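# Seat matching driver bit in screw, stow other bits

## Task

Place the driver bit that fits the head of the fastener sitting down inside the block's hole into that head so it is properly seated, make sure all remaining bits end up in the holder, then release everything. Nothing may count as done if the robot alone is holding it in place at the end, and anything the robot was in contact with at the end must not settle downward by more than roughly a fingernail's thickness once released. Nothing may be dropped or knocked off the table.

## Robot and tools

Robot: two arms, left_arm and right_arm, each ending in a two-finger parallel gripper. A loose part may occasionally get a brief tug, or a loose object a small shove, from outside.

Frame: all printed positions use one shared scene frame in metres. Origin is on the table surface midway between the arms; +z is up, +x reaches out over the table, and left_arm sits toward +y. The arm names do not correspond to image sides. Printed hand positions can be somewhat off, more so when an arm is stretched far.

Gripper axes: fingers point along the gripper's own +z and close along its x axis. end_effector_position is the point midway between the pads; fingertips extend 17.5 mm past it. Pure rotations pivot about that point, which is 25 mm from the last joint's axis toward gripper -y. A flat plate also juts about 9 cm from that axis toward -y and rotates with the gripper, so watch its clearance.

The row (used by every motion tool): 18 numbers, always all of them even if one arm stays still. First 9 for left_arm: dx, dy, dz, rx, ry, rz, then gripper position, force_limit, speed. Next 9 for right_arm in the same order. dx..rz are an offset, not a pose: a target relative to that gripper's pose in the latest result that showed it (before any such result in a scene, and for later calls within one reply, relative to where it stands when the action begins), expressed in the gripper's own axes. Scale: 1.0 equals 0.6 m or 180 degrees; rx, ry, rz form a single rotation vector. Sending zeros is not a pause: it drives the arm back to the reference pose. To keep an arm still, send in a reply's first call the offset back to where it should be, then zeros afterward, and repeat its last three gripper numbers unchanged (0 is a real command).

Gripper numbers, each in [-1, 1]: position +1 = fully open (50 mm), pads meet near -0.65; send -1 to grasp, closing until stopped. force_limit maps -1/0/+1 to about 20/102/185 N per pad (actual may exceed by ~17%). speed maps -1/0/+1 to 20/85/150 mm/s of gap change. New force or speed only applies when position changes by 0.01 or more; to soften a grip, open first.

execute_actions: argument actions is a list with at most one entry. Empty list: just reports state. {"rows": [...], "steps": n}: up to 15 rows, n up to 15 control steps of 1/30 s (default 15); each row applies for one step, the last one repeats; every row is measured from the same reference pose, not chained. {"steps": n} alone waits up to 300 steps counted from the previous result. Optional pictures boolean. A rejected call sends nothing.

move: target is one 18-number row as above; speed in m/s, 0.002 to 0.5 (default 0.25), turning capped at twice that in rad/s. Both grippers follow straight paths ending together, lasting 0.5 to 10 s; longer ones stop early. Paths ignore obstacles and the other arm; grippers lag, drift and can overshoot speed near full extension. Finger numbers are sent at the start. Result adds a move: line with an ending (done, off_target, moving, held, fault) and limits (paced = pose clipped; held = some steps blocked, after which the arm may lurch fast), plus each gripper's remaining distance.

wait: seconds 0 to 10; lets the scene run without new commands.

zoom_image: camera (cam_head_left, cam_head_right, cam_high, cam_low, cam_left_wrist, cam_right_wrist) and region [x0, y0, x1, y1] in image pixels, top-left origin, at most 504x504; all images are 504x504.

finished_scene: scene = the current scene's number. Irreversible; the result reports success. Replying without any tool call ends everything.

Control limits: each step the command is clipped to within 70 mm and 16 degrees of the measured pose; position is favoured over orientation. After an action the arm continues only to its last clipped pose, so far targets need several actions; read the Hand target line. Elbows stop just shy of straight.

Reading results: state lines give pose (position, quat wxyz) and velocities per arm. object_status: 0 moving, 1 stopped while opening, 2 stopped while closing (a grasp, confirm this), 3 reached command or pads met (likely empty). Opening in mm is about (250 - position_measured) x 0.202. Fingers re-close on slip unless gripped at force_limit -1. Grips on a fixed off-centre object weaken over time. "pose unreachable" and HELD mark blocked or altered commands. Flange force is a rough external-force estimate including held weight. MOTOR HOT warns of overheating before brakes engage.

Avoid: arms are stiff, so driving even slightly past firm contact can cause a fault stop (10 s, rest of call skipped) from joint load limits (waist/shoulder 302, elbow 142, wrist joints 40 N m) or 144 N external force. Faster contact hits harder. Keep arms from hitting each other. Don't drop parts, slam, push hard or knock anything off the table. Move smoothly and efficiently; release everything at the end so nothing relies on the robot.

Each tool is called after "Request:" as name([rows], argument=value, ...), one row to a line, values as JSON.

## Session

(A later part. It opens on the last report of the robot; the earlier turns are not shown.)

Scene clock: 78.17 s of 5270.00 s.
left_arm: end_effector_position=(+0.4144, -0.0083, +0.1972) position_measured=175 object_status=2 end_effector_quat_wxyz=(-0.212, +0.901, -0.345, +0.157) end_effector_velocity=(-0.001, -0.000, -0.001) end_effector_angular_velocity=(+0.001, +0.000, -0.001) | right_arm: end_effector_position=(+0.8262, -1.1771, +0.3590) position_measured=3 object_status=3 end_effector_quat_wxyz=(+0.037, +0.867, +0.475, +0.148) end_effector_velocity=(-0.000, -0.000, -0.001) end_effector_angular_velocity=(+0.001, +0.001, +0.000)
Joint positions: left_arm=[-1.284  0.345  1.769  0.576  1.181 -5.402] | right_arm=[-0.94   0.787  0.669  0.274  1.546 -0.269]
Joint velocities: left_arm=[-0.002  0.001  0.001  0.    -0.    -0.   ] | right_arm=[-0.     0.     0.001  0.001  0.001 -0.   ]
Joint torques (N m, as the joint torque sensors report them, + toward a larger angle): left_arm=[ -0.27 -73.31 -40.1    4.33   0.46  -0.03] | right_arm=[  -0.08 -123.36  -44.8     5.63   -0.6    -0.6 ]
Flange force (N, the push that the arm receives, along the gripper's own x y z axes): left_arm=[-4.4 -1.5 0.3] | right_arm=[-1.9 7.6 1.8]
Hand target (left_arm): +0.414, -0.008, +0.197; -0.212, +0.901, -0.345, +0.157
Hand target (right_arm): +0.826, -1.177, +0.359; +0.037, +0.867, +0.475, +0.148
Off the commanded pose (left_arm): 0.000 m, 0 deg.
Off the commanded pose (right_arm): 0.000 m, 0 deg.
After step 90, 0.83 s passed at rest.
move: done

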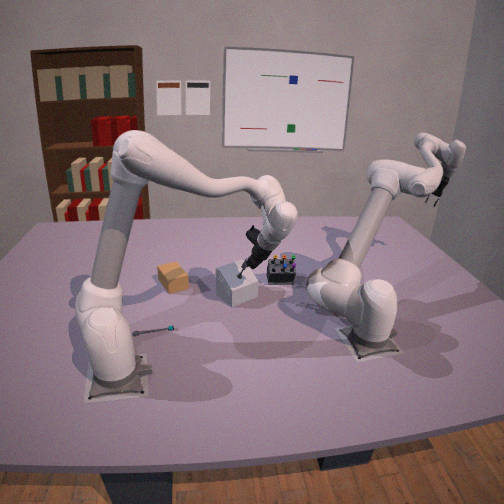

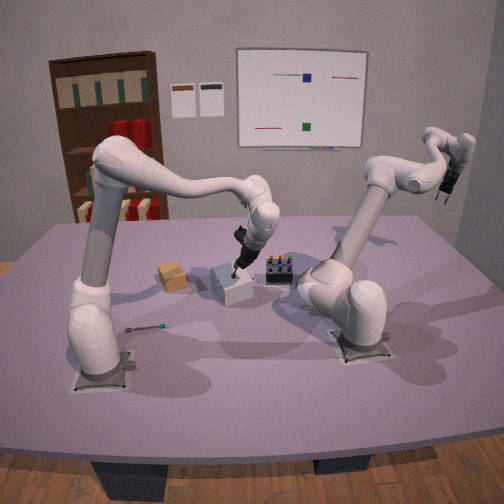

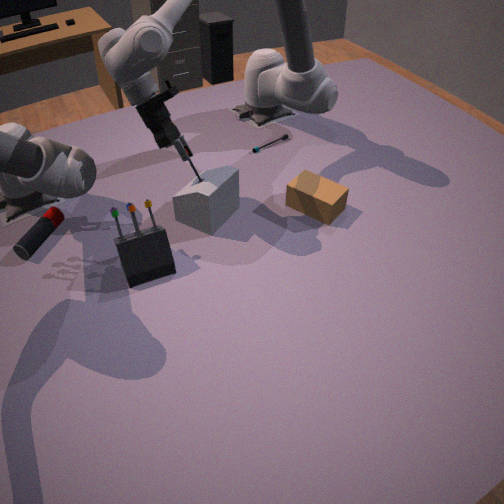

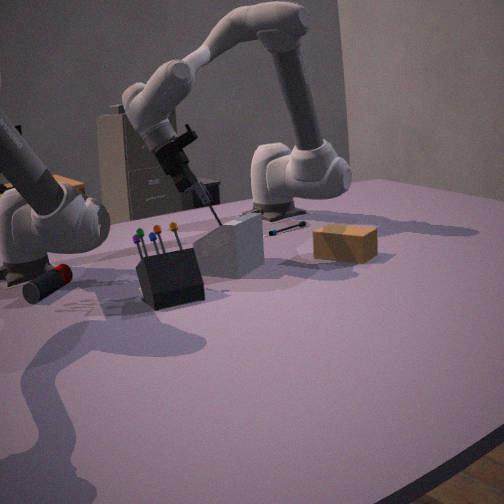

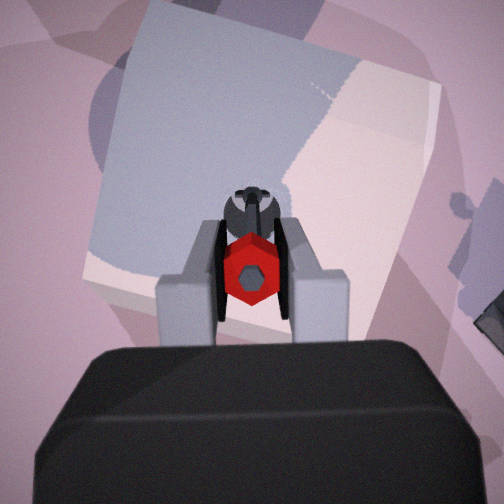

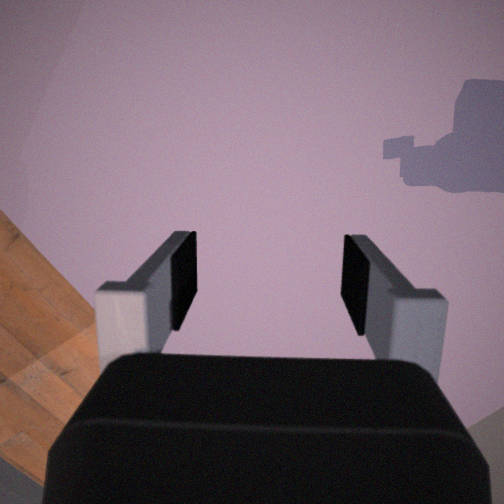

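Request:
execute_actions([
  {"rows":[[0,0,0.001,0,0,0,-1,-0.3,-0.5,0,0,0,0,0,0,1,0,0],[0,0,0.0025,0,0,0,-1,-0.3,-0.5,0,0,0,0,0,0,1,0,0]],"steps":10},
], pictures=false)

Request:
execute_actions([
  {"rows":[[0,0,0.001,0,0,0,-1,-0.3,-0.5,0,0,0,0,0,0,1,0,0],[0,0,0.0025,0,0,0,-1,-0.3,-0.5,0,0,0,0,0,0,1,0,0]],"steps":10},
], pictures=false)

Scene clock: 82.80 s of 5270.00 s.
left_arm: end_effector_position=(+0.4151, -0.0079, +0.1959) position_measured=175 object_status=2 end_effector_quat_wxyz=(-0.212, +0.901, -0.345, +0.157) end_effector_velocity=(+0.001, +0.000, +0.001) end_effector_angular_velocity=(+0.001, -0.002, -0.000) | right_arm: end_effector_position=(+0.8262, -1.1771, +0.3590) position_measured=3 object_status=3 end_effector_quat_wxyz=(+0.037, +0.867, +0.475, +0.148) end_effector_velocity=(-0.000, -0.000, +0.001) end_effector_angular_velocity=(-0.001, +0.001, -0.000)
Joint positions: left_arm=[-1.283  0.346  1.771  0.576  1.179 -5.402] | right_arm=[-0.94   0.787  0.669  0.274  1.546 -0.269]
Joint velocities: left_arm=[-0.    -0.001 -0.     0.002  0.001 -0.   ] | right_arm=[-0.    -0.    -0.001 -0.001  0.     0.   ]
Joint torques (N m, as the joint torque sensors report them, + toward a larger angle): left_arm=[  1.8  -73.75 -40.09   4.72   0.63   0.05] | right_arm=[   0.88 -122.45  -44.56    5.49   -0.58   -0.83]
Flange force (N, the push that the arm receives, along the gripper's own x y z axes): left_arm=[-5.2 0.8 -0.7] | right_arm=[-1.9 6.2 0.8]
Hand target (left_arm): +0.415, -0.008, +0.196; -0.212, +0.901, -0.345, +0.157
Hand target (right_arm): +0.826, -1.177, +0.359; +0.037, +0.867, +0.475, +0.148
Off the commanded pose (left_arm): 0.000 m, 0 deg.
Off the commanded pose (right_arm): 0.000 m, 0 deg.
Steps of this call (steps 1 to 90: nothing new was sent; then 1.30 s passed at rest; steps 91 to 100: all 10 steps of this action). Readings (end_effector_position | what the end effector reports):
91: left_arm (+0.4145, -0.0083, +0.1972) | right_arm (+0.8262, -1.1771, +0.3590) | left_arm position_measured=175 object_status=2 | right_arm position_measured=3 object_status=3
92: left_arm (+0.4148, -0.0083, +0.1969) | right_arm (+0.8262, -1.1771, +0.3590) | left_arm position_measured=175 object_status=2 | right_arm position_measured=3 object_status=3
94: left_arm (+0.4151, -0.0080, +0.1961) | right_arm (+0.8262, -1.1771, +0.3590) | left_arm position_measured=175 object_status=2 | right_arm position_measured=3 object_status=3
98: left_arm (+0.4151, -0.0079, +0.1960) | right_arm (+0.8262, -1.1771, +0.3590) | left_arm position_measured=175 object_status=2 | right_arm position_measured=3 object_status=3
100: the state above

Scene clock: 83.13 s of 5270.00 s.
left_arm: end_effector_position=(+0.4157, -0.0074, +0.1946) position_measured=175 object_status=2 end_effector_quat_wxyz=(-0.212, +0.901, -0.345, +0.157) end_effector_velocity=(+0.000, +0.000, -0.000) end_effector_angular_velocity=(+0.001, -0.000, +0.000) | right_arm: end_effector_position=(+0.8262, -1.1771, +0.3590) position_measured=3 object_status=3 end_effector_quat_wxyz=(+0.037, +0.867, +0.475, +0.148) end_effector_velocity=(-0.002, -0.002, -0.000) end_effector_angular_velocity=(+0.001, -0.001, -0.003)
Joint positions: left_arm=[-1.281  0.347  1.772  0.577  1.176 -5.403] | right_arm=[-0.94   0.787  0.669  0.274  1.546 -0.269]
Joint velocities: left_arm=[ 0.     0.     0.001  0.001 -0.    -0.   ] | right_arm=[-0.003  0.001 -0.     0.001  0.     0.   ]
Joint torques (N m, as the joint torque sensors report them, + toward a larger angle): left_arm=[  1.25 -74.12 -41.27   4.3    0.43  -0.2 ] | right_arm=[  -0.21 -120.13  -44.07    5.14   -0.75   -0.44]
Flange force (N, the push that the arm receives, along the gripper's own x y z axes): left_arm=[-6.5 0.0 0.9] | right_arm=[-0.8 3.2 -0.1]
Hand target (left_arm): +0.416, -0.007, +0.195; -0.212, +0.901, -0.345, +0.157
Hand target (right_arm): +0.826, -1.177, +0.359; +0.037, +0.867, +0.475, +0.148
Off the commanded pose (left_arm): 0.000 m, 0 deg.
Off the commanded pose (right_arm): 0.000 m, 0 deg.
Steps of this call (steps 1 to 10: all 10 steps of this action). Readings (end_effector_position | what the end effector reports):
1: left_arm (+0.4151, -0.0078, +0.1958) | right_arm (+0.8262, -1.1771, +0.3590) | left_arm position_measured=175 object_status=2 | right_arm position_measured=3 object_status=3
2: left_arm (+0.4154, -0.0077, +0.1954) | right_arm (+0.8262, -1.1771, +0.3590) | left_arm position_measured=175 object_status=2 | right_arm position_measured=3 object_status=3
4: left_arm (+0.4157, -0.0074, +0.1946) | right_arm (+0.8262, -1.1771, +0.3590) | left_arm position_measured=175 object_status=2 | right_arm position_measured=3 object_status=3
8: left_arm (+0.4157, -0.0074, +0.1946) | right_arm (+0.8262, -1.1771, +0.3590) | left_arm position_measured=175 object_status=2 | right_arm position_measured=3 object_status=3
10: the state above

Request:
execute_actions([
  {"rows":[[0,0,0.001,0,0,0,-1,-0.3,-0.5,0,0,0,0,0,0,1,0,0],[0,0,0.003,0,0,0,-1,-0.3,-0.5,0,0,0,0,0,0,1,0,0]],"steps":10},
], pictures=false)

Scene clock: 85.87 s of 5270.00 s.
left_arm: end_effector_position=(+0.4165, -0.0070, +0.1931) position_measured=175 object_status=2 end_effector_quat_wxyz=(-0.212, +0.901, -0.345, +0.157) end_effector_velocity=(-0.000, +0.001, -0.001) end_effector_angular_velocity=(+0.002, +0.001, +0.001) | right_arm: end_effector_position=(+0.8262, -1.1771, +0.3590) position_measured=3 object_status=3 end_effector_quat_wxyz=(+0.037, +0.867, +0.475, +0.148) end_effector_velocity=(-0.000, -0.000, +0.000) end_effector_angular_velocity=(+0.000, -0.001, -0.000)
Joint positions: left_arm=[-1.28   0.349  1.773  0.578  1.173 -5.403] | right_arm=[-0.94   0.787  0.669  0.274  1.546 -0.269]
Joint velocities: left_arm=[ 0.001  0.     0.002 -0.     0.     0.   ] | right_arm=[-0.001  0.    -0.001  0.001  0.    -0.   ]
Joint torques (N m, as the joint torque sensors report them, + toward a larger angle): left_arm=[  0.13 -74.73 -39.71   4.31   0.31  -0.18] | right_arm=[   0.53 -122.8   -44.52    5.27   -0.48   -0.58]
Flange force (N, the push that the arm receives, along the gripper's own x y z axes): left_arm=[-2.5 -0.1 0.9] | right_arm=[-1.8 7.2 1.2]
Hand target (left_arm): +0.416, -0.007, +0.193; -0.212, +0.901, -0.345, +0.157
Hand target (right_arm): +0.826, -1.177, +0.359; +0.037, +0.867, +0.475, +0.148
Off the commanded pose (left_arm): 0.000 m, 0 deg.
Off the commanded pose (right_arm): 0.000 m, 0 deg.
Steps of this call (steps 1 to 72: nothing new was sent; steps 73 to 82: all 10 steps of this action). Readings (end_effector_position | what the end effector reports):
73: left_arm (+0.4158, -0.0075, +0.1946) | right_arm (+0.8262, -1.1771, +0.3590) | left_arm position_measured=175 object_status=2 | right_arm position_measured=3 object_status=3
74: left_arm (+0.4161, -0.0076, +0.1943) | right_arm (+0.8262, -1.1771, +0.3590) | left_arm position_measured=175 object_status=2 | right_arm position_measured=3 object_status=3
76: left_arm (+0.4165, -0.0072, +0.1933) | right_arm (+0.8262, -1.1771, +0.3590) | left_arm position_measured=175 object_status=2 | right_arm position_measured=3 object_status=3
80: left_arm (+0.4165, -0.0070, +0.1932) | right_arm (+0.8262, -1.1771, +0.3590) | left_arm position_measured=175 object_status=2 | right_arm position_measured=3 object_status=3
82: the state above

Request:
execute_actions([
  {"rows":[[0,0,0.001,0,0,0,-1,-0.3,-0.5,0,0,0,0,0,0,1,0,0],[0,0,0.003,0,0,0,-1,-0.3,-0.5,0,0,0,0,0,0,1,0,0]],"steps":10},
], pictures=false)

Scene clock: 88.10 s of 5270.00 s.
left_arm: end_effector_position=(+0.4173, -0.0065, +0.1915) position_measured=175 object_status=2 end_effector_quat_wxyz=(-0.212, +0.901, -0.345, +0.157) end_effector_velocity=(+0.001, +0.000, +0.000) end_effector_angular_velocity=(+0.001, -0.002, -0.000) | right_arm: end_effector_position=(+0.8262, -1.1771, +0.3590) position_measured=3 object_status=3 end_effector_quat_wxyz=(+0.037, +0.867, +0.475, +0.148) end_effector_velocity=(+0.000, +0.000, +0.000) end_effector_angular_velocity=(+0.001, -0.001, +0.000)
Joint positions: left_arm=[-1.279  0.35   1.775  0.579  1.17  -5.404] | right_arm=[-0.94   0.787  0.669  0.274  1.546 -0.269]
Joint velocities: left_arm=[ 0.     0.     0.     0.002  0.001 -0.001] | right_arm=[ 0.    -0.    -0.     0.001  0.    -0.   ]
Joint torques (N m, as the joint torque sensors report them, + toward a larger angle): left_arm=[  0.78 -74.5  -41.15   4.48   0.26  -0.04] | right_arm=[   0.11 -120.15  -44.12    5.35   -0.66   -0.45]
Flange force (N, the push that the arm receives, along the gripper's own x y z axes): left_arm=[-6.1 0.1 1.3] | right_arm=[-0.4 2.9 0.3]
Hand target (left_arm): +0.417, -0.007, +0.192; -0.212, +0.901, -0.345, +0.157
Hand target (right_arm): +0.826, -1.177, +0.359; +0.037, +0.867, +0.475, +0.148
Off the commanded pose (left_arm): 0.000 m, 0 deg.
Off the commanded pose (right_arm): 0.000 m, 0 deg.
Steps of this call (steps 1 to 57: nothing new was sent; steps 58 to 67: all 10 steps of this action). Readings (end_effector_position | what the end effector reports):
58: left_arm (+0.4165, -0.0069, +0.1930) | right_arm (+0.8262, -1.1771, +0.3590) | left_arm position_measured=175 object_status=2 | right_arm position_measured=3 object_status=3
59: left_arm (+0.4168, -0.0068, +0.1925) | right_arm (+0.8262, -1.1771, +0.3590) | left_arm position_measured=175 object_status=2 | right_arm position_measured=3 object_status=3
61: left_arm (+0.4172, -0.0065, +0.1915) | right_arm (+0.8262, -1.1771, +0.3590) | left_arm position_measured=175 object_status=2 | right_arm position_measured=3 object_status=3
65: left_arm (+0.4173, -0.0065, +0.1915) | right_arm (+0.8262, -1.1771, +0.3590) | left_arm position_measured=175 object_status=2 | right_arm position_measured=3 object_status=3
67: the state above

Request:
execute_actions([
  {"rows":[[0,0,0.001,0,0,0,-1,-0.3,-0.5,0,0,0,0,0,0,1,0,0],[0,0,0.003,0,0,0,-1,-0.3,-0.5,0,0,0,0,0,0,1,0,0]],"steps":10},
], pictures=false)

Scene clock: 90.90 s of 5270.00 s.
left_arm: end_effector_position=(+0.4180, -0.0060, +0.1900) position_measured=175 object_status=2 end_effector_quat_wxyz=(-0.212, +0.901, -0.345, +0.157) end_effector_velocity=(+0.000, +0.000, +0.000) end_effector_angular_velocity=(+0.001, -0.002, -0.001) | right_arm: end_effector_position=(+0.8262, -1.1771, +0.3590) position_measured=3 object_status=3 end_effector_quat_wxyz=(+0.037, +0.867, +0.475, +0.148) end_effector_velocity=(-0.001, -0.001, +0.000) end_effector_angular_velocity=(+0.001, -0.001, -0.002)
Joint positions: left_arm=[-1.278  0.351  1.776  0.58   1.168 -5.405] | right_arm=[-0.94   0.787  0.669  0.274  1.546 -0.269]
Joint velocities: left_arm=[-0.    -0.001  0.001  0.002  0.001 -0.   ] | right_arm=[-0.002 -0.     0.     0.001  0.     0.   ]
Joint torques (N m, as the joint torque sensors report them, + toward a larger angle): left_arm=[ -0.67 -74.57 -39.9    4.53   0.32   0.16] | right_arm=[   1.93 -122.14  -44.14    5.17   -0.44   -0.6 ]
Flange force (N, the push that the arm receives, along the gripper's own x y z axes): left_arm=[-3.2 -1.6 1.2] | right_arm=[-3.8 6.9 0.2]
Hand target (left_arm): +0.418, -0.006, +0.190; -0.212, +0.901, -0.345, +0.157
Hand target (right_arm): +0.826, -1.177, +0.359; +0.037, +0.867, +0.475, +0.148
Off the commanded pose (left_arm): 0.000 m, 0 deg.
Off the commanded pose (right_arm): 0.000 m, 0 deg.
Steps of this call (steps 1 to 74: nothing new was sent; steps 75 to 84: all 10 steps of this action). Readings (end_effector_position | what the end effector reports):
75: left_arm (+0.4173, -0.0066, +0.1916) | right_arm (+0.8262, -1.1771, +0.3590) | left_arm position_measured=175 object_status=2 | right_arm position_measured=3 object_status=3
76: left_arm (+0.4176, -0.0066, +0.1912) | right_arm (+0.8262, -1.1771, +0.3590) | left_arm position_measured=175 object_status=2 | right_arm position_measured=3 object_status=3
78: left_arm (+0.4180, -0.0062, +0.1902) | right_arm (+0.8262, -1.1771, +0.3590) | left_arm position_measured=175 object_status=2 | right_arm position_measured=3 object_status=3
82: left_arm (+0.4180, -0.0061, +0.1901) | right_arm (+0.8262, -1.1771, +0.3590) | left_arm position_measured=175 object_status=2 | right_arm position_measured=3 object_status=3
84: the state above

Request:
execute_actions([
  {"rows":[[0,0,0.001,0,0,0,-1,-0.3,-0.5,0,0,0,0,0,0,1,0,0],[0,0,0.003,0,0,0,-1,-0.3,-0.5,0,0,0,0,0,0,1,0,0]],"steps":10},
], pictures=false)

Scene clock: 93.27 s of 5270.00 s.
left_arm: end_effector_position=(+0.4188, -0.0055, +0.1884) position_measured=175 object_status=2 end_effector_quat_wxyz=(-0.212, +0.901, -0.345, +0.157) end_effector_velocity=(+0.001, -0.000, +0.001) end_effector_angular_velocity=(+0.000, -0.002, -0.001) | right_arm: end_effector_position=(+0.8262, -1.1771, +0.3590) position_measured=3 object_status=3 end_effector_quat_wxyz=(+0.037, +0.867, +0.475, +0.148) end_effector_velocity=(+0.001, +0.000, +0.000) end_effector_angular_velocity=(-0.000, -0.001, +0.000)
Joint positions: left_arm=[-1.276  0.352  1.778  0.581  1.165 -5.405] | right_arm=[-0.94   0.787  0.669  0.274  1.546 -0.269]
Joint velocities: left_arm=[ 0.    -0.    -0.001  0.002  0.001  0.001] | right_arm=[ 0.    -0.    -0.     0.001 -0.    -0.   ]
Joint torques (N m, as the joint torque sensors report them, + toward a larger angle): left_arm=[  0.68 -75.3  -39.51   4.58   0.21   0.02] | right_arm=[  -0.41 -120.92  -43.58    5.39   -0.52   -0.62]
Flange force (N, the push that the arm receives, along the gripper's own x y z axes): left_arm=[-2.1 0.4 -0.4] | right_arm=[-0.7 7.3 -0.1]
Hand target (left_arm): +0.419, -0.006, +0.188; -0.212, +0.901, -0.345, +0.157
Hand target (right_arm): +0.826, -1.177, +0.359; +0.037, +0.867, +0.475, +0.148
Off the commanded pose (left_arm): 0.000 m, 0 deg.
Off the commanded pose (right_arm): 0.000 m, 0 deg.
Steps of this call (steps 1 to 61: nothing new was sent; steps 62 to 71: all 10 steps of this action). Readings (end_effector_position | what the end effector reports):
62: left_arm (+0.4181, -0.0060, +0.1899) | right_arm (+0.8262, -1.1771, +0.3590) | left_arm position_measured=175 object_status=2 | right_arm position_measured=3 object_status=3
63: left_arm (+0.4184, -0.0058, +0.1894) | right_arm (+0.8262, -1.1771, +0.3590) | left_arm position_measured=175 object_status=2 | right_arm position_measured=3 object_status=3
65: left_arm (+0.4188, -0.0055, +0.1884) | right_arm (+0.8262, -1.1771, +0.3590) | left_arm position_measured=175 object_status=2 | right_arm position_measured=3 object_status=3
69: left_arm (+0.4188, -0.0055, +0.1884) | right_arm (+0.8262, -1.1771, +0.3590) | left_arm position_measured=175 object_status=2 | right_arm position_measured=3 object_status=3
71: the state above

Request:
execute_actions([
  {"rows":[[0,0,0.001,0,0,0,-1,-0.3,-0.5,0,0,0,0,0,0,1,0,0],[0,0,0.003,0,0,0,-1,-0.3,-0.5,0,0,0,0,0,0,1,0,0]],"steps":10},
], pictures=false)

Scene clock: 99.90 s of 5270.00 s.
left_arm: end_effector_position=(+0.4196, -0.0051, +0.1869) position_measured=175 object_status=2 end_effector_quat_wxyz=(-0.212, +0.901, -0.345, +0.157) end_effector_velocity=(+0.000, +0.001, +0.001) end_effector_angular_velocity=(+0.001, -0.001, +0.000) | right_arm: end_effector_position=(+0.8262, -1.1771, +0.3590) position_measured=3 object_status=3 end_effector_quat_wxyz=(+0.037, +0.867, +0.475, +0.148) end_effector_velocity=(+0.000, +0.000, +0.001) end_effector_angular_velocity=(-0.001, +0.000, +0.001)
Joint positions: left_arm=[-1.275  0.354  1.779  0.582  1.162 -5.406] | right_arm=[-0.94   0.787  0.669  0.274  1.546 -0.269]
Joint velocities: left_arm=[ 0.    -0.001  0.001  0.001  0.001 -0.   ] | right_arm=[ 0.001 -0.    -0.    -0.001  0.     0.   ]
Joint torques (N m, as the joint torque sensors report them, + toward a larger angle): left_arm=[  2.06 -74.35 -40.5    4.43   0.5    0.16] | right_arm=[  -0.37 -121.63  -45.33    5.38   -0.65   -0.37]
Flange force (N, the push that the arm receives, along the gripper's own x y z axes): left_arm=[-6.7 1.4 -0.6] | right_arm=[0.4 0.6 2.5]
Hand target (left_arm): +0.420, -0.005, +0.187; -0.212, +0.901, -0.345, +0.157
Hand target (right_arm): +0.826, -1.177, +0.359; +0.037, +0.867, +0.475, +0.148
Off the commanded pose (left_arm): 0.000 m, 0 deg.
Off the commanded pose (right_arm): 0.000 m, 0 deg.
Steps of this call (steps 1 to 90: nothing new was sent; then 3.30 s passed at rest; steps 91 to 100: all 10 steps of this action). Readings (end_effector_position | what the end effector reports):
91: left_arm (+0.4188, -0.0056, +0.1885) | right_arm (+0.8262, -1.1771, +0.3590) | left_arm position_measured=175 object_status=2 | right_arm position_measured=3 object_status=3
92: left_arm (+0.4191, -0.0057, +0.1881) | right_arm (+0.8262, -1.1771, +0.3590) | left_arm position_measured=175 object_status=2 | right_arm position_measured=3 object_status=3
94: left_arm (+0.4195, -0.0053, +0.1871) | right_arm (+0.8262, -1.1771, +0.3590) | left_arm position_measured=175 object_status=2 | right_arm position_measured=3 object_status=3
98: left_arm (+0.4196, -0.0051, +0.1870) | right_arm (+0.8262, -1.1771, +0.3590) | left_arm position_measured=175 object_status=2 | right_arm position_measured=3 object_status=3
100: the state above

Request:
execute_actions([
  {"rows":[[0,0,0.001,0,0,0,-1,-0.3,-0.5,0,0,0,0,0,0,1,0,0],[0,0,0.0025,0,0,0,-1,-0.3,-0.5,0,0,0,0,0,0,1,0,0]],"steps":10},
], pictures=false)

Scene clock: 107.27 s of 5270.00 s.
left_arm: end_effector_position=(+0.4202, -0.0046, +0.1856) position_measured=175 object_status=2 end_effector_quat_wxyz=(-0.212, +0.901, -0.345, +0.157) end_effector_velocity=(-0.000, +0.001, -0.000) end_effector_angular_velocity=(-0.001, +0.002, +0.002) | right_arm: end_effector_position=(+0.8262, -1.1771, +0.3590) position_measured=3 object_status=3 end_effector_quat_wxyz=(+0.037, +0.867, +0.475, +0.148) end_effector_velocity=(-0.001, -0.000, +0.001) end_effector_angular_velocity=(-0.001, +0.000, -0.000)
Joint positions: left_arm=[-1.274  0.355  1.78   0.583  1.159 -5.406] | right_arm=[-0.94   0.787  0.669  0.274  1.546 -0.269]
Joint velocities: left_arm=[ 0.001 -0.001  0.001 -0.002 -0.    -0.   ] | right_arm=[-0.001 -0.001  0.    -0.001  0.    -0.   ]
Joint torques (N m, as the joint torque sensors report them, + toward a larger angle): left_arm=[  1.07 -74.25 -39.34   4.42   0.38   0.28] | right_arm=[  -1.77 -121.75  -43.74    5.37   -0.44   -0.62]
Flange force (N, the push that the arm receives, along the gripper's own x y z axes): left_arm=[-4.0 0.3 -0.5] | right_arm=[0.5 8.5 0.5]
Hand target (left_arm): +0.420, -0.005, +0.186; -0.212, +0.901, -0.345, +0.157
Hand target (right_arm): +0.826, -1.177, +0.359; +0.037, +0.867, +0.475, +0.148
Off the commanded pose (left_arm): 0.000 m, 0 deg.
Off the commanded pose (right_arm): 0.000 m, 0 deg.
Steps of this call (steps 1 to 90: nothing new was sent; then 4.03 s passed at rest; steps 91 to 100: all 10 steps of this action). Readings (end_effector_position | what the end effector reports):
91: left_arm (+0.4196, -0.0050, +0.1868) | right_arm (+0.8262, -1.1771, +0.3590) | left_arm position_measured=175 object_status=2 | right_arm position_measured=3 object_status=3
92: left_arm (+0.4199, -0.0049, +0.1864) | right_arm (+0.8262, -1.1771, +0.3590) | left_arm position_measured=175 object_status=2 | right_arm position_measured=3 object_status=3
94: left_arm (+0.4202, -0.0046, +0.1856) | right_arm (+0.8262, -1.1771, +0.3590) | left_arm position_measured=175 object_status=2 | right_arm position_measured=3 object_status=3
98: left_arm (+0.4202, -0.0046, +0.1856) | right_arm (+0.8262, -1.1771, +0.3590) | left_arm position_measured=175 object_status=2 | right_arm position_measured=3 object_status=3
100: the state above

Request:
execute_actions([
  {"rows":[[0,0,0.001,0,0,0,-1,-0.3,-0.5,0,0,0,0,0,0,1,0,0],[0,0,0.0025,0,0,0,-1,-0.3,-0.5,0,0,0,0,0,0,1,0,0]],"steps":10},
], pictures=false)

Scene clock: 111.87 s of 5270.00 s.
left_arm: end_effector_position=(+0.4209, -0.0043, +0.1844) position_measured=175 object_status=2 end_effector_quat_wxyz=(-0.212, +0.901, -0.345, +0.157) end_effector_velocity=(-0.000, +0.000, -0.000) end_effector_angular_velocity=(+0.001, -0.000, -0.001) | right_arm: end_effector_position=(+0.8262, -1.1771, +0.3590) position_measured=3 object_status=3 end_effector_quat_wxyz=(+0.037, +0.867, +0.475, +0.148) end_effector_velocity=(+0.002, +0.002, -0.000) end_effector_angular_velocity=(+0.002, +0.000, +0.002)
Joint positions: left_arm=[-1.273  0.356  1.782  0.583  1.157 -5.407] | right_arm=[-0.94   0.787  0.669  0.274  1.546 -0.269]
Joint velocities: left_arm=[-0.    -0.     0.001  0.001 -0.     0.   ] | right_arm=[ 0.002 -0.     0.001  0.001  0.     0.   ]
Joint torques (N m, as the joint torque sensors report them, + toward a larger angle): left_arm=[  0.57 -73.58 -39.57   4.66   0.54   0.34] | right_arm=[  -1.38 -121.18  -43.7     5.35   -0.54   -0.5 ]
Flange force (N, the push that the arm receives, along the gripper's own x y z axes): left_arm=[-5.1 -0.6 -0.7] | right_arm=[0.1 7.6 0.5]
Hand target (left_arm): +0.421, -0.004, +0.184; -0.212, +0.901, -0.345, +0.157
Hand target (right_arm): +0.826, -1.177, +0.359; +0.037, +0.867, +0.475, +0.148
Off the commanded pose (left_arm): 0.000 m, 0 deg.
Off the commanded pose (right_arm): 0.000 m, 0 deg.
Steps of this call (steps 1 to 90: nothing new was sent; then 1.27 s passed at rest; steps 91 to 100: all 10 steps of this action). Readings (end_effector_position | what the end effector reports):
91: left_arm (+0.4203, -0.0047, +0.1856) | right_arm (+0.8262, -1.1771, +0.3590) | left_arm position_measured=175 object_status=2 | right_arm position_measured=3 object_status=3
92: left_arm (+0.4205, -0.0048, +0.1854) | right_arm (+0.8262, -1.1771, +0.3590) | left_arm position_measured=175 object_status=2 | right_arm position_measured=3 object_status=3
94: left_arm (+0.4209, -0.0045, +0.1846) | right_arm (+0.8262, -1.1771, +0.3590) | left_arm position_measured=175 object_status=2 | right_arm position_measured=3 object_status=3
98: left_arm (+0.4209, -0.0043, +0.1844) | right_arm (+0.8262, -1.1771, +0.3590) | left_arm position_measured=175 object_status=2 | right_arm position_measured=3 object_status=3
100: the state above

Request:
execute_actions(actions=[])

Request:
zoom_image(camera="cam_left_wrist", region=[210,140,300,230])

Scene clock: 117.63 s of 5270.00 s.
left_arm: end_effector_position=(+0.4209, -0.0042, +0.1843) position_measured=175 object_status=2 end_effector_quat_wxyz=(-0.212, +0.901, -0.345, +0.157) end_effector_velocity=(+0.000, -0.002, +0.001) end_effector_angular_velocity=(-0.001, -0.002, -0.002) | right_arm: end_effector_position=(+0.8262, -1.1771, +0.3590) position_measured=3 object_status=3 end_effector_quat_wxyz=(+0.037, +0.867, +0.475, +0.148) end_effector_velocity=(-0.001, -0.001, -0.001) end_effector_angular_velocity=(-0.000, +0.002, -0.001)
Joint positions: left_arm=[-1.273  0.356  1.782  0.583  1.157 -5.407] | right_arm=[-0.94   0.787  0.669  0.274  1.546 -0.269]
Joint velocities: left_arm=[-0.001  0.001 -0.003  0.001 -0.     0.   ] | right_arm=[-0.001  0.001 -0.    -0.002  0.     0.   ]
Joint torques (N m, as the joint torque sensors report them, + toward a larger angle): left_arm=[ -0.2  -74.88 -38.55   4.37   0.61  -0.07] | right_arm=[  -0.88 -119.86  -44.72    5.29   -0.46   -0.66]
Flange force (N, the push that the arm receives, along the gripper's own x y z axes): left_arm=[-0.5 -0.1 0.3] | right_arm=[1.0 -0.9 1.8]
Hand target (left_arm): +0.421, -0.004, +0.184; -0.212, +0.901, -0.345, +0.157
Hand target (right_arm): +0.826, -1.177, +0.359; +0.037, +0.867, +0.475, +0.148
Off the commanded pose (left_arm): 0.000 m, 0 deg.
Off the commanded pose (right_arm): 0.000 m, 0 deg.
Steps of this call (steps 1 to 90: nothing new was sent; then 2.77 s passed at rest). Readings (end_effector_position | what the end effector reports):
1: left_arm (+0.4209, -0.0042, +0.1844) | right_arm (+0.8262, -1.1771, +0.3590) | left_arm position_measured=175 object_status=2 | right_arm position_measured=3 object_status=3
2: left_arm (+0.4209, -0.0042, +0.1843) | right_arm (+0.8262, -1.1771, +0.3590) | left_arm position_measured=175 object_status=2 | right_arm position_measured=3 object_status=3
4: left_arm (+0.4209, -0.0042, +0.1843) | right_arm (+0.8262, -1.1771, +0.3590) | left_arm position_measured=175 object_status=2 | right_arm position_measured=3 object_status=3
8: left_arm (+0.4209, -0.0042, +0.1843) | right_arm (+0.8262, -1.1771, +0.3590) | left_arm position_measured=175 object_status=2 | right_arm position_measured=3 object_status=3
90: the state above

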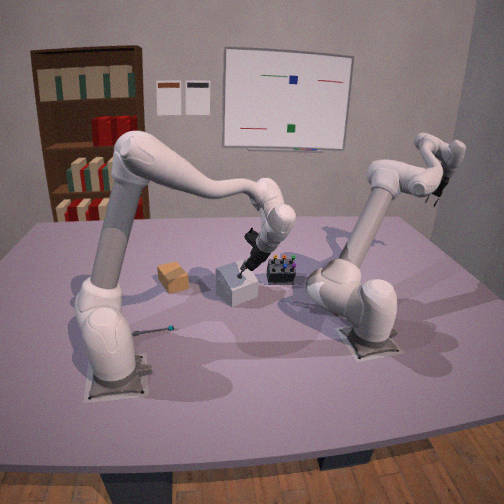

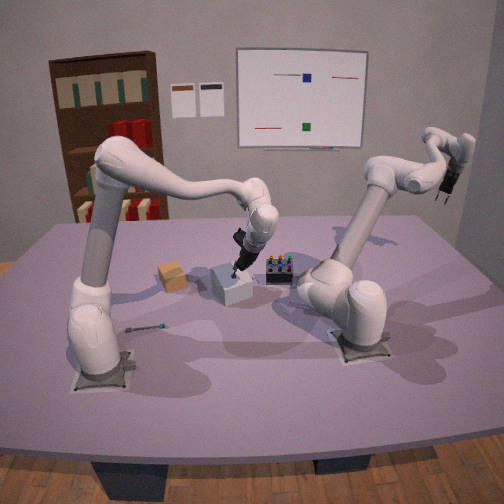

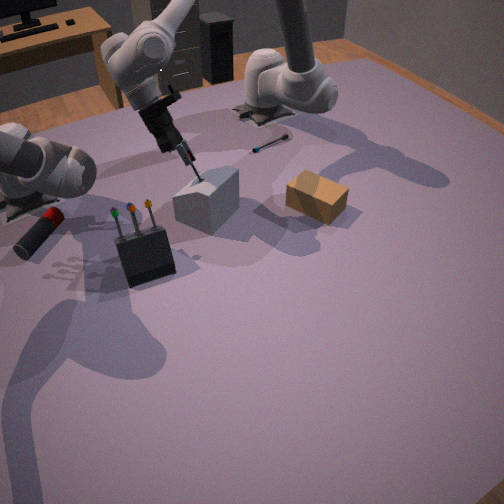

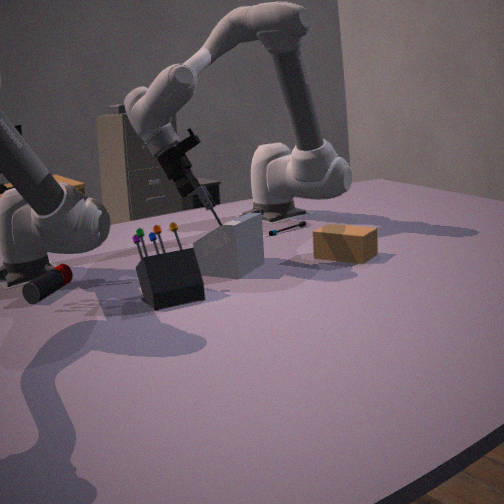

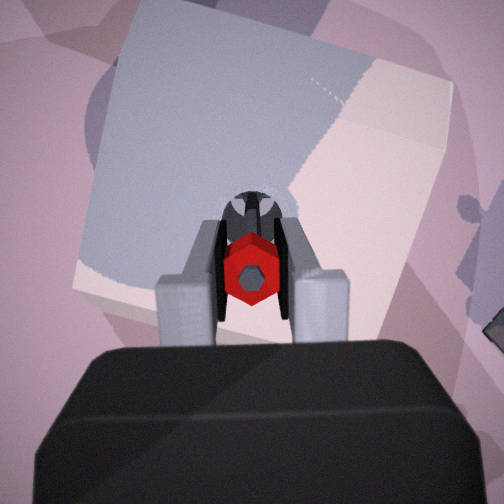

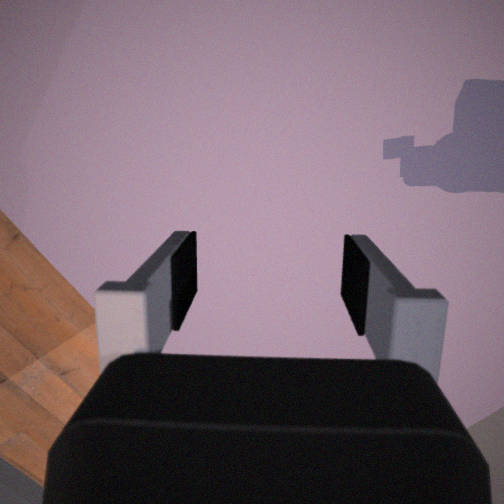

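Region (210, 140, 300, 230) of cam_left_wrist's 504x504 image, scaled by 5.600, with more detail than that image has.

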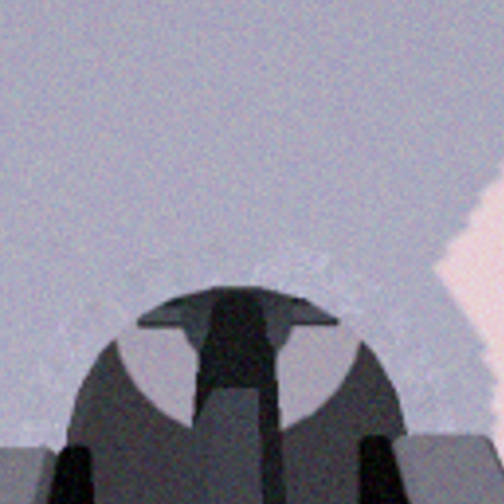

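Seems nearly flush already; go gently.

Request:
execute_actions([
  {"rows":[[0,0,0.0008,0,0,0,-1,-0.3,-0.5,0,0,0,0,0,0,1,0,0],[0,0,0.0015,0,0,0,-1,-0.3,-0.5,0,0,0,0,0,0,1,0,0]],"steps":12},
], pictures=false)

Scene clock: 120.50 s of 5270.00 s.
left_arm: end_effector_position=(+0.4212, -0.0040, +0.1835) position_measured=175 object_status=2 end_effector_quat_wxyz=(-0.212, +0.901, -0.345, +0.157) end_effector_velocity=(+0.000, -0.000, +0.001) end_effector_angular_velocity=(-0.001, -0.001, -0.000) | right_arm: end_effector_position=(+0.8262, -1.1771, +0.3590) position_measured=3 object_status=3 end_effector_quat_wxyz=(+0.037, +0.867, +0.475, +0.148) end_effector_velocity=(-0.000, -0.001, -0.001) end_effector_angular_velocity=(+0.000, +0.000, -0.001)
Joint positions: left_arm=[-1.272  0.356  1.782  0.584  1.156 -5.407] | right_arm=[-0.94   0.787  0.669  0.274  1.546 -0.269]
Joint velocities: left_arm=[-0.    -0.001 -0.001  0.001  0.    -0.001] | right_arm=[-0.001  0.     0.    -0.    -0.    -0.   ]
Joint torques (N m, as the joint torque sensors report them, + toward a larger angle): left_arm=[  1.82 -74.02 -40.03   4.33   0.24   0.03] | right_arm=[  -0.27 -121.77  -43.88    5.06   -0.7    -0.45]
Flange force (N, the push that the arm receives, along the gripper's own x y z axes): left_arm=[-6.1 0.1 -1.1] | right_arm=[-1.5 8.3 0.1]
Hand target (left_arm): +0.421, -0.004, +0.184; -0.212, +0.901, -0.345, +0.157
Hand target (right_arm): +0.826, -1.177, +0.359; +0.037, +0.867, +0.475, +0.148
Off the commanded pose (left_arm): 0.000 m, 0 deg.
Off the commanded pose (right_arm): 0.000 m, 0 deg.
Steps of this call (steps 1 to 74: nothing new was sent; steps 75 to 86: all 12 steps of this action). Readings (end_effector_position | what the end effector reports):
75: left_arm (+0.4209, -0.0042, +0.1842) | right_arm (+0.8262, -1.1771, +0.3590) | left_arm position_measured=175 object_status=2 | right_arm position_measured=3 object_status=3
76: left_arm (+0.4211, -0.0041, +0.1839) | right_arm (+0.8262, -1.1771, +0.3590) | left_arm position_measured=175 object_status=2 | right_arm position_measured=3 object_status=3
78: left_arm (+0.4212, -0.0039, +0.1835) | right_arm (+0.8262, -1.1771, +0.3590) | left_arm position_measured=175 object_status=2 | right_arm position_measured=3 object_status=3
82: left_arm (+0.4212, -0.0040, +0.1835) | right_arm (+0.8262, -1.1771, +0.3590) | left_arm position_measured=175 object_status=2 | right_arm position_measured=3 object_status=3
86: the state above

Request:
execute_actions([
  {"rows":[[0,0,0.0008,0,0,0,-1,-0.3,-0.5,0,0,0,0,0,0,1,0,0],[0,0,0.0015,0,0,0,-1,-0.3,-0.5,0,0,0,0,0,0,1,0,0]],"steps":12},
], pictures=false)

Scene clock: 123.23 s of 5270.00 s.
left_arm: end_effector_position=(+0.4216, -0.0037, +0.1828) position_measured=175 object_status=2 end_effector_quat_wxyz=(-0.212, +0.901, -0.345, +0.157) end_effector_velocity=(-0.001, +0.001, -0.002) end_effector_angular_velocity=(+0.003, +0.001, -0.000) | right_arm: end_effector_position=(+0.8262, -1.1771, +0.3590) position_measured=3 object_status=3 end_effector_quat_wxyz=(+0.037, +0.867, +0.475, +0.148) end_effector_velocity=(+0.001, +0.001, -0.000) end_effector_angular_velocity=(+0.002, -0.001, +0.001)
Joint positions: left_arm=[-1.271  0.357  1.783  0.584  1.154 -5.407] | right_arm=[-0.94   0.787  0.669  0.274  1.546 -0.269]
Joint velocities: left_arm=[-0.     0.001  0.003  0.    -0.001 -0.001] | right_arm=[0.001 0.    0.001 0.002 0.    0.   ]
Joint torques (N m, as the joint torque sensors report them, + toward a larger angle): left_arm=[  0.31 -75.11 -39.12   4.35   0.23  -0.22] | right_arm=[  -1.11 -121.74  -44.73    5.32   -0.43   -0.61]
Flange force (N, the push that the arm receives, along the gripper's own x y z axes): left_arm=[-2.2 0.3 0.8] | right_arm=[1.2 3.7 2.4]
Hand target (left_arm): +0.422, -0.004, +0.183; -0.212, +0.901, -0.345, +0.157
Hand target (right_arm): +0.826, -1.177, +0.359; +0.037, +0.867, +0.475, +0.148
Off the commanded pose (left_arm): 0.000 m, 0 deg.
Off the commanded pose (right_arm): 0.000 m, 0 deg.
Steps of this call (steps 1 to 70: nothing new was sent; steps 71 to 82: all 12 steps of this action). Readings (end_effector_position | what the end effector reports):
71: left_arm (+0.4213, -0.0040, +0.1835) | right_arm (+0.8262, -1.1771, +0.3590) | left_arm position_measured=175 object_status=2 | right_arm position_measured=3 object_status=3
72: left_arm (+0.4215, -0.0040, +0.1834) | right_arm (+0.8262, -1.1771, +0.3590) | left_arm position_measured=175 object_status=2 | right_arm position_measured=3 object_status=3
74: left_arm (+0.4217, -0.0039, +0.1830) | right_arm (+0.8262, -1.1771, +0.3590) | left_arm position_measured=175 object_status=2 | right_arm position_measured=3 object_status=3
78: left_arm (+0.4216, -0.0038, +0.1828) | right_arm (+0.8262, -1.1771, +0.3590) | left_arm position_measured=175 object_status=2 | right_arm position_measured=3 object_status=3
82: the state above

Request:
execute_actions([
  {"rows":[[0,0,0.0008,0,0,0,-1,-0.3,-0.5,0,0,0,0,0,0,1,0,0],[0,0,0.002,0,0,0,-1,-0.3,-0.5,0,0,0,0,0,0,1,0,0]],"steps":12},
], pictures=false)

Scene clock: 125.90 s of 5270.00 s.
left_arm: end_effector_position=(+0.4221, -0.0034, +0.1817) position_measured=175 object_status=2 end_effector_quat_wxyz=(-0.212, +0.901, -0.345, +0.157) end_effector_velocity=(+0.000, -0.000, -0.001) end_effector_angular_velocity=(-0.002, +0.001, +0.002) | right_arm: end_effector_position=(+0.8262, -1.1771, +0.3590) position_measured=3 object_status=3 end_effector_quat_wxyz=(+0.037, +0.867, +0.475, +0.148) end_effector_velocity=(+0.000, +0.001, +0.001) end_effector_angular_velocity=(-0.001, -0.000, +0.001)
Joint positions: left_arm=[-1.27   0.358  1.784  0.585  1.152 -5.408] | right_arm=[-0.94   0.787  0.669  0.274  1.546 -0.269]
Joint velocities: left_arm=[ 0.001  0.     0.    -0.001 -0.001 -0.001] | right_arm=[ 0.001 -0.001 -0.    -0.001  0.     0.   ]
Joint torques (N m, as the joint torque sensors report them, + toward a larger angle): left_arm=[ -0.87 -73.09 -39.56   4.45   0.2    0.09] | right_arm=[  -0.71 -121.64  -44.44    5.17   -0.51   -0.58]
Flange force (N, the push that the arm receives, along the gripper's own x y z axes): left_arm=[-5.1 -3.3 -0.2] | right_arm=[0.6 4.6 1.3]
Hand target (left_arm): +0.422, -0.003, +0.182; -0.212, +0.901, -0.345, +0.157
Hand target (right_arm): +0.826, -1.177, +0.359; +0.037, +0.867, +0.475, +0.148
Off the commanded pose (left_arm): 0.000 m, 0 deg.
Off the commanded pose (right_arm): 0.000 m, 0 deg.
Steps of this call (steps 1 to 68: nothing new was sent; steps 69 to 80: all 12 steps of this action). Readings (end_effector_position | what the end effector reports):
69: left_arm (+0.4217, -0.0037, +0.1827) | right_arm (+0.8262, -1.1771, +0.3590) | left_arm position_measured=175 object_status=2 | right_arm position_measured=3 object_status=3
70: left_arm (+0.4219, -0.0036, +0.1823) | right_arm (+0.8262, -1.1771, +0.3590) | left_arm position_measured=175 object_status=2 | right_arm position_measured=3 object_status=3
72: left_arm (+0.4221, -0.0034, +0.1817) | right_arm (+0.8262, -1.1771, +0.3590) | left_arm position_measured=175 object_status=2 | right_arm position_measured=3 object_status=3
76: left_arm (+0.4221, -0.0034, +0.1817) | right_arm (+0.8262, -1.1771, +0.3590) | left_arm position_measured=175 object_status=2 | right_arm position_measured=3 object_status=3
80: the state above

Request:
execute_actions([
  {"rows":[[0,0,0.0008,0,0,0,-1,-0.3,-0.5,0,0,0,0,0,0,1,0,0],[0,0,0.002,0,0,0,-1,-0.3,-0.5,0,0,0,0,0,0,1,0,0]],"steps":12},
])

Request:
zoom_image(camera="cam_left_wrist", region=[210,140,300,230])

Scene clock: 129.70 s of 5270.00 s.
left_arm: end_effector_position=(+0.4227, -0.0031, +0.1807) position_measured=175 object_status=2 end_effector_quat_wxyz=(-0.212, +0.901, -0.345, +0.157) end_effector_velocity=(-0.001, +0.000, -0.001) end_effector_angular_velocity=(+0.001, +0.002, -0.001) | right_arm: end_effector_position=(+0.8262, -1.1771, +0.3590) position_measured=3 object_status=3 end_effector_quat_wxyz=(+0.037, +0.867, +0.475, +0.148) end_effector_velocity=(-0.001, -0.000, +0.000) end_effector_angular_velocity=(+0.001, -0.001, -0.001)
Joint positions: left_arm=[-1.27   0.359  1.785  0.586  1.15  -5.408] | right_arm=[-0.94   0.787  0.669  0.274  1.546 -0.269]
Joint velocities: left_arm=[-0.001  0.     0.001 -0.001 -0.    -0.   ] | right_arm=[-0.001 -0.     0.     0.001 -0.    -0.   ]
Joint torques (N m, as the joint torque sensors report them, + toward a larger angle): left_arm=[ -0.16 -76.48 -39.38   4.23   0.27   0.17] | right_arm=[  -1.64 -120.46  -44.8     5.14   -0.57   -0.57]
Flange force (N, the push that the arm receives, along the gripper's own x y z axes): left_arm=[-1.3 1.2 1.8] | right_arm=[1.2 0.3 1.7]
Hand target (left_arm): +0.423, -0.003, +0.181; -0.212, +0.901, -0.345, +0.157
Hand target (right_arm): +0.826, -1.177, +0.359; +0.037, +0.867, +0.475, +0.148
Off the commanded pose (left_arm): 0.000 m, 0 deg.
Off the commanded pose (right_arm): 0.000 m, 0 deg.
Steps of this call (steps 1 to 90: nothing new was sent; then 0.40 s passed at rest; steps 91 to 102: all 12 steps of this action). Readings (end_effector_position | what the end effector reports):
91: left_arm (+0.4222, -0.0034, +0.1817) | right_arm (+0.8262, -1.1771, +0.3590) | left_arm position_measured=175 object_status=2 | right_arm position_measured=3 object_status=3
92: left_arm (+0.4224, -0.0035, +0.1815) | right_arm (+0.8262, -1.1771, +0.3590) | left_arm position_measured=175 object_status=2 | right_arm position_measured=3 object_status=3
94: left_arm (+0.4227, -0.0033, +0.1810) | right_arm (+0.8262, -1.1771, +0.3590) | left_arm position_measured=175 object_status=2 | right_arm position_measured=3 object_status=3
98: left_arm (+0.4227, -0.0031, +0.1808) | right_arm (+0.8262, -1.1771, +0.3590) | left_arm position_measured=175 object_status=2 | right_arm position_measured=3 object_status=3
102: the state above

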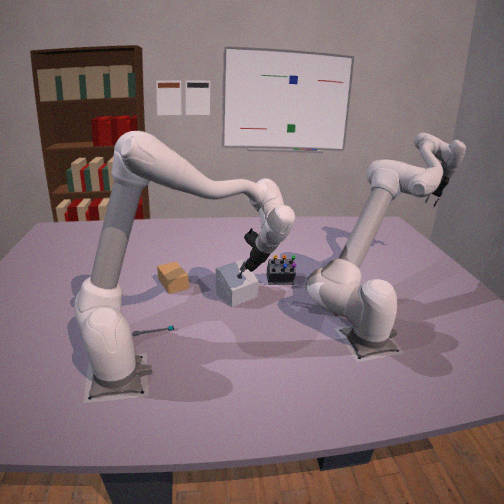

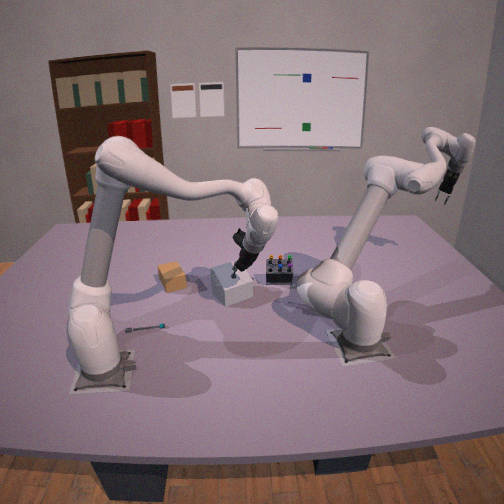

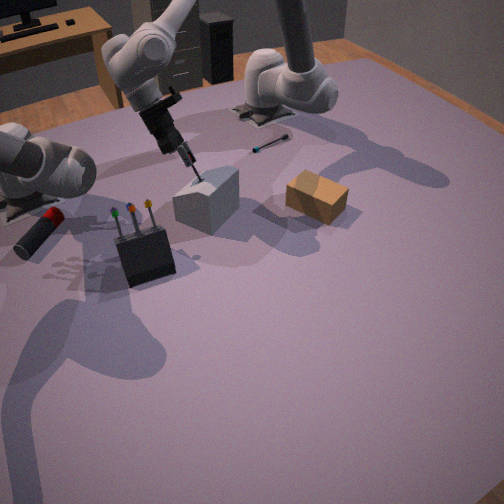

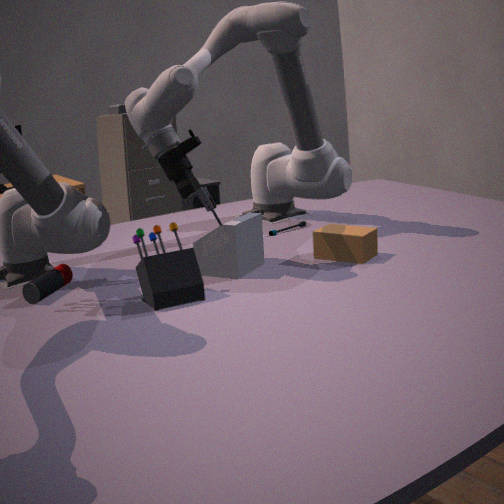

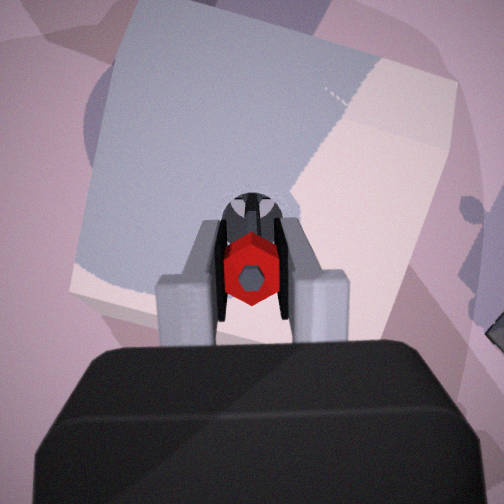

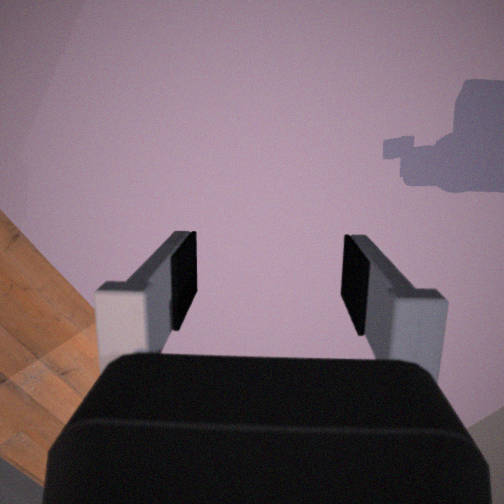

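Region (210, 140, 300, 230) of cam_left_wrist's 504x504 image, scaled by 5.600, with more detail than that image has.

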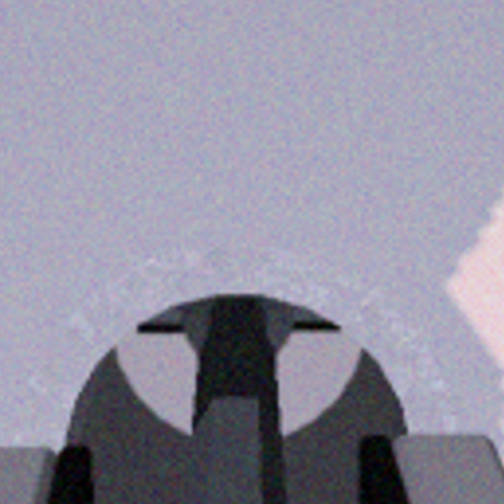

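Request:
execute_actions([
  {"rows":[[0,0,0.0008,0,0,0,-1,-0.3,-0.5,0,0,0,0,0,0,1,0,0],[0,0,0.002,0,0,0,-1,-0.3,-0.5,0,0,0,0,0,0,1,0,0]],"steps":12},
], pictures=false)

Scene clock: 132.07 s of 5270.00 s.
left_arm: end_effector_position=(+0.4232, -0.0027, +0.1796) position_measured=175 object_status=2 end_effector_quat_wxyz=(-0.212, +0.901, -0.345, +0.157) end_effector_velocity=(+0.000, -0.001, +0.001) end_effector_angular_velocity=(-0.001, -0.002, -0.001) | right_arm: end_effector_position=(+0.8262, -1.1771, +0.3590) position_measured=3 object_status=3 end_effector_quat_wxyz=(+0.037, +0.867, +0.475, +0.148) end_effector_velocity=(+0.001, +0.001, -0.001) end_effector_angular_velocity=(+0.000, +0.001, +0.001)
Joint positions: left_arm=[-1.269  0.36   1.786  0.586  1.148 -5.409] | right_arm=[-0.94   0.787  0.669  0.274  1.546 -0.269]
Joint velocities: left_arm=[-0.    -0.001 -0.001  0.002  0.    -0.   ] | right_arm=[ 0.001  0.     0.001 -0.    -0.    -0.   ]
Joint torques (N m, as the joint torque sensors report them, + toward a larger angle): left_arm=[ -0.25 -76.22 -39.61   4.44   0.63  -0.1 ] | right_arm=[  -1.07 -122.45  -44.05    5.42   -0.54   -0.44]
Flange force (N, the push that the arm receives, along the gripper's own x y z axes): left_arm=[-2.0 0.1 2.1] | right_arm=[0.0 9.0 1.3]
Hand target (left_arm): +0.423, -0.003, +0.180; -0.212, +0.901, -0.345, +0.157
Hand target (right_arm): +0.826, -1.177, +0.359; +0.037, +0.867, +0.475, +0.148
Off the commanded pose (left_arm): 0.000 m, 0 deg.
Off the commanded pose (right_arm): 0.000 m, 0 deg.
Steps of this call (steps 1 to 59: nothing new was sent; steps 60 to 71: all 12 steps of this action). Readings (end_effector_position | what the end effector reports):
60: left_arm (+0.4227, -0.0030, +0.1806) | right_arm (+0.8262, -1.1771, +0.3590) | left_arm position_measured=175 object_status=2 | right_arm position_measured=3 object_status=3
61: left_arm (+0.4229, -0.0029, +0.1802) | right_arm (+0.8262, -1.1771, +0.3590) | left_arm position_measured=175 object_status=2 | right_arm position_measured=3 object_status=3
63: left_arm (+0.4232, -0.0027, +0.1796) | right_arm (+0.8262, -1.1771, +0.3590) | left_arm position_measured=175 object_status=2 | right_arm position_measured=3 object_status=3
67: left_arm (+0.4232, -0.0027, +0.1796) | right_arm (+0.8262, -1.1771, +0.3590) | left_arm position_measured=175 object_status=2 | right_arm position_measured=3 object_status=3
71: the state above


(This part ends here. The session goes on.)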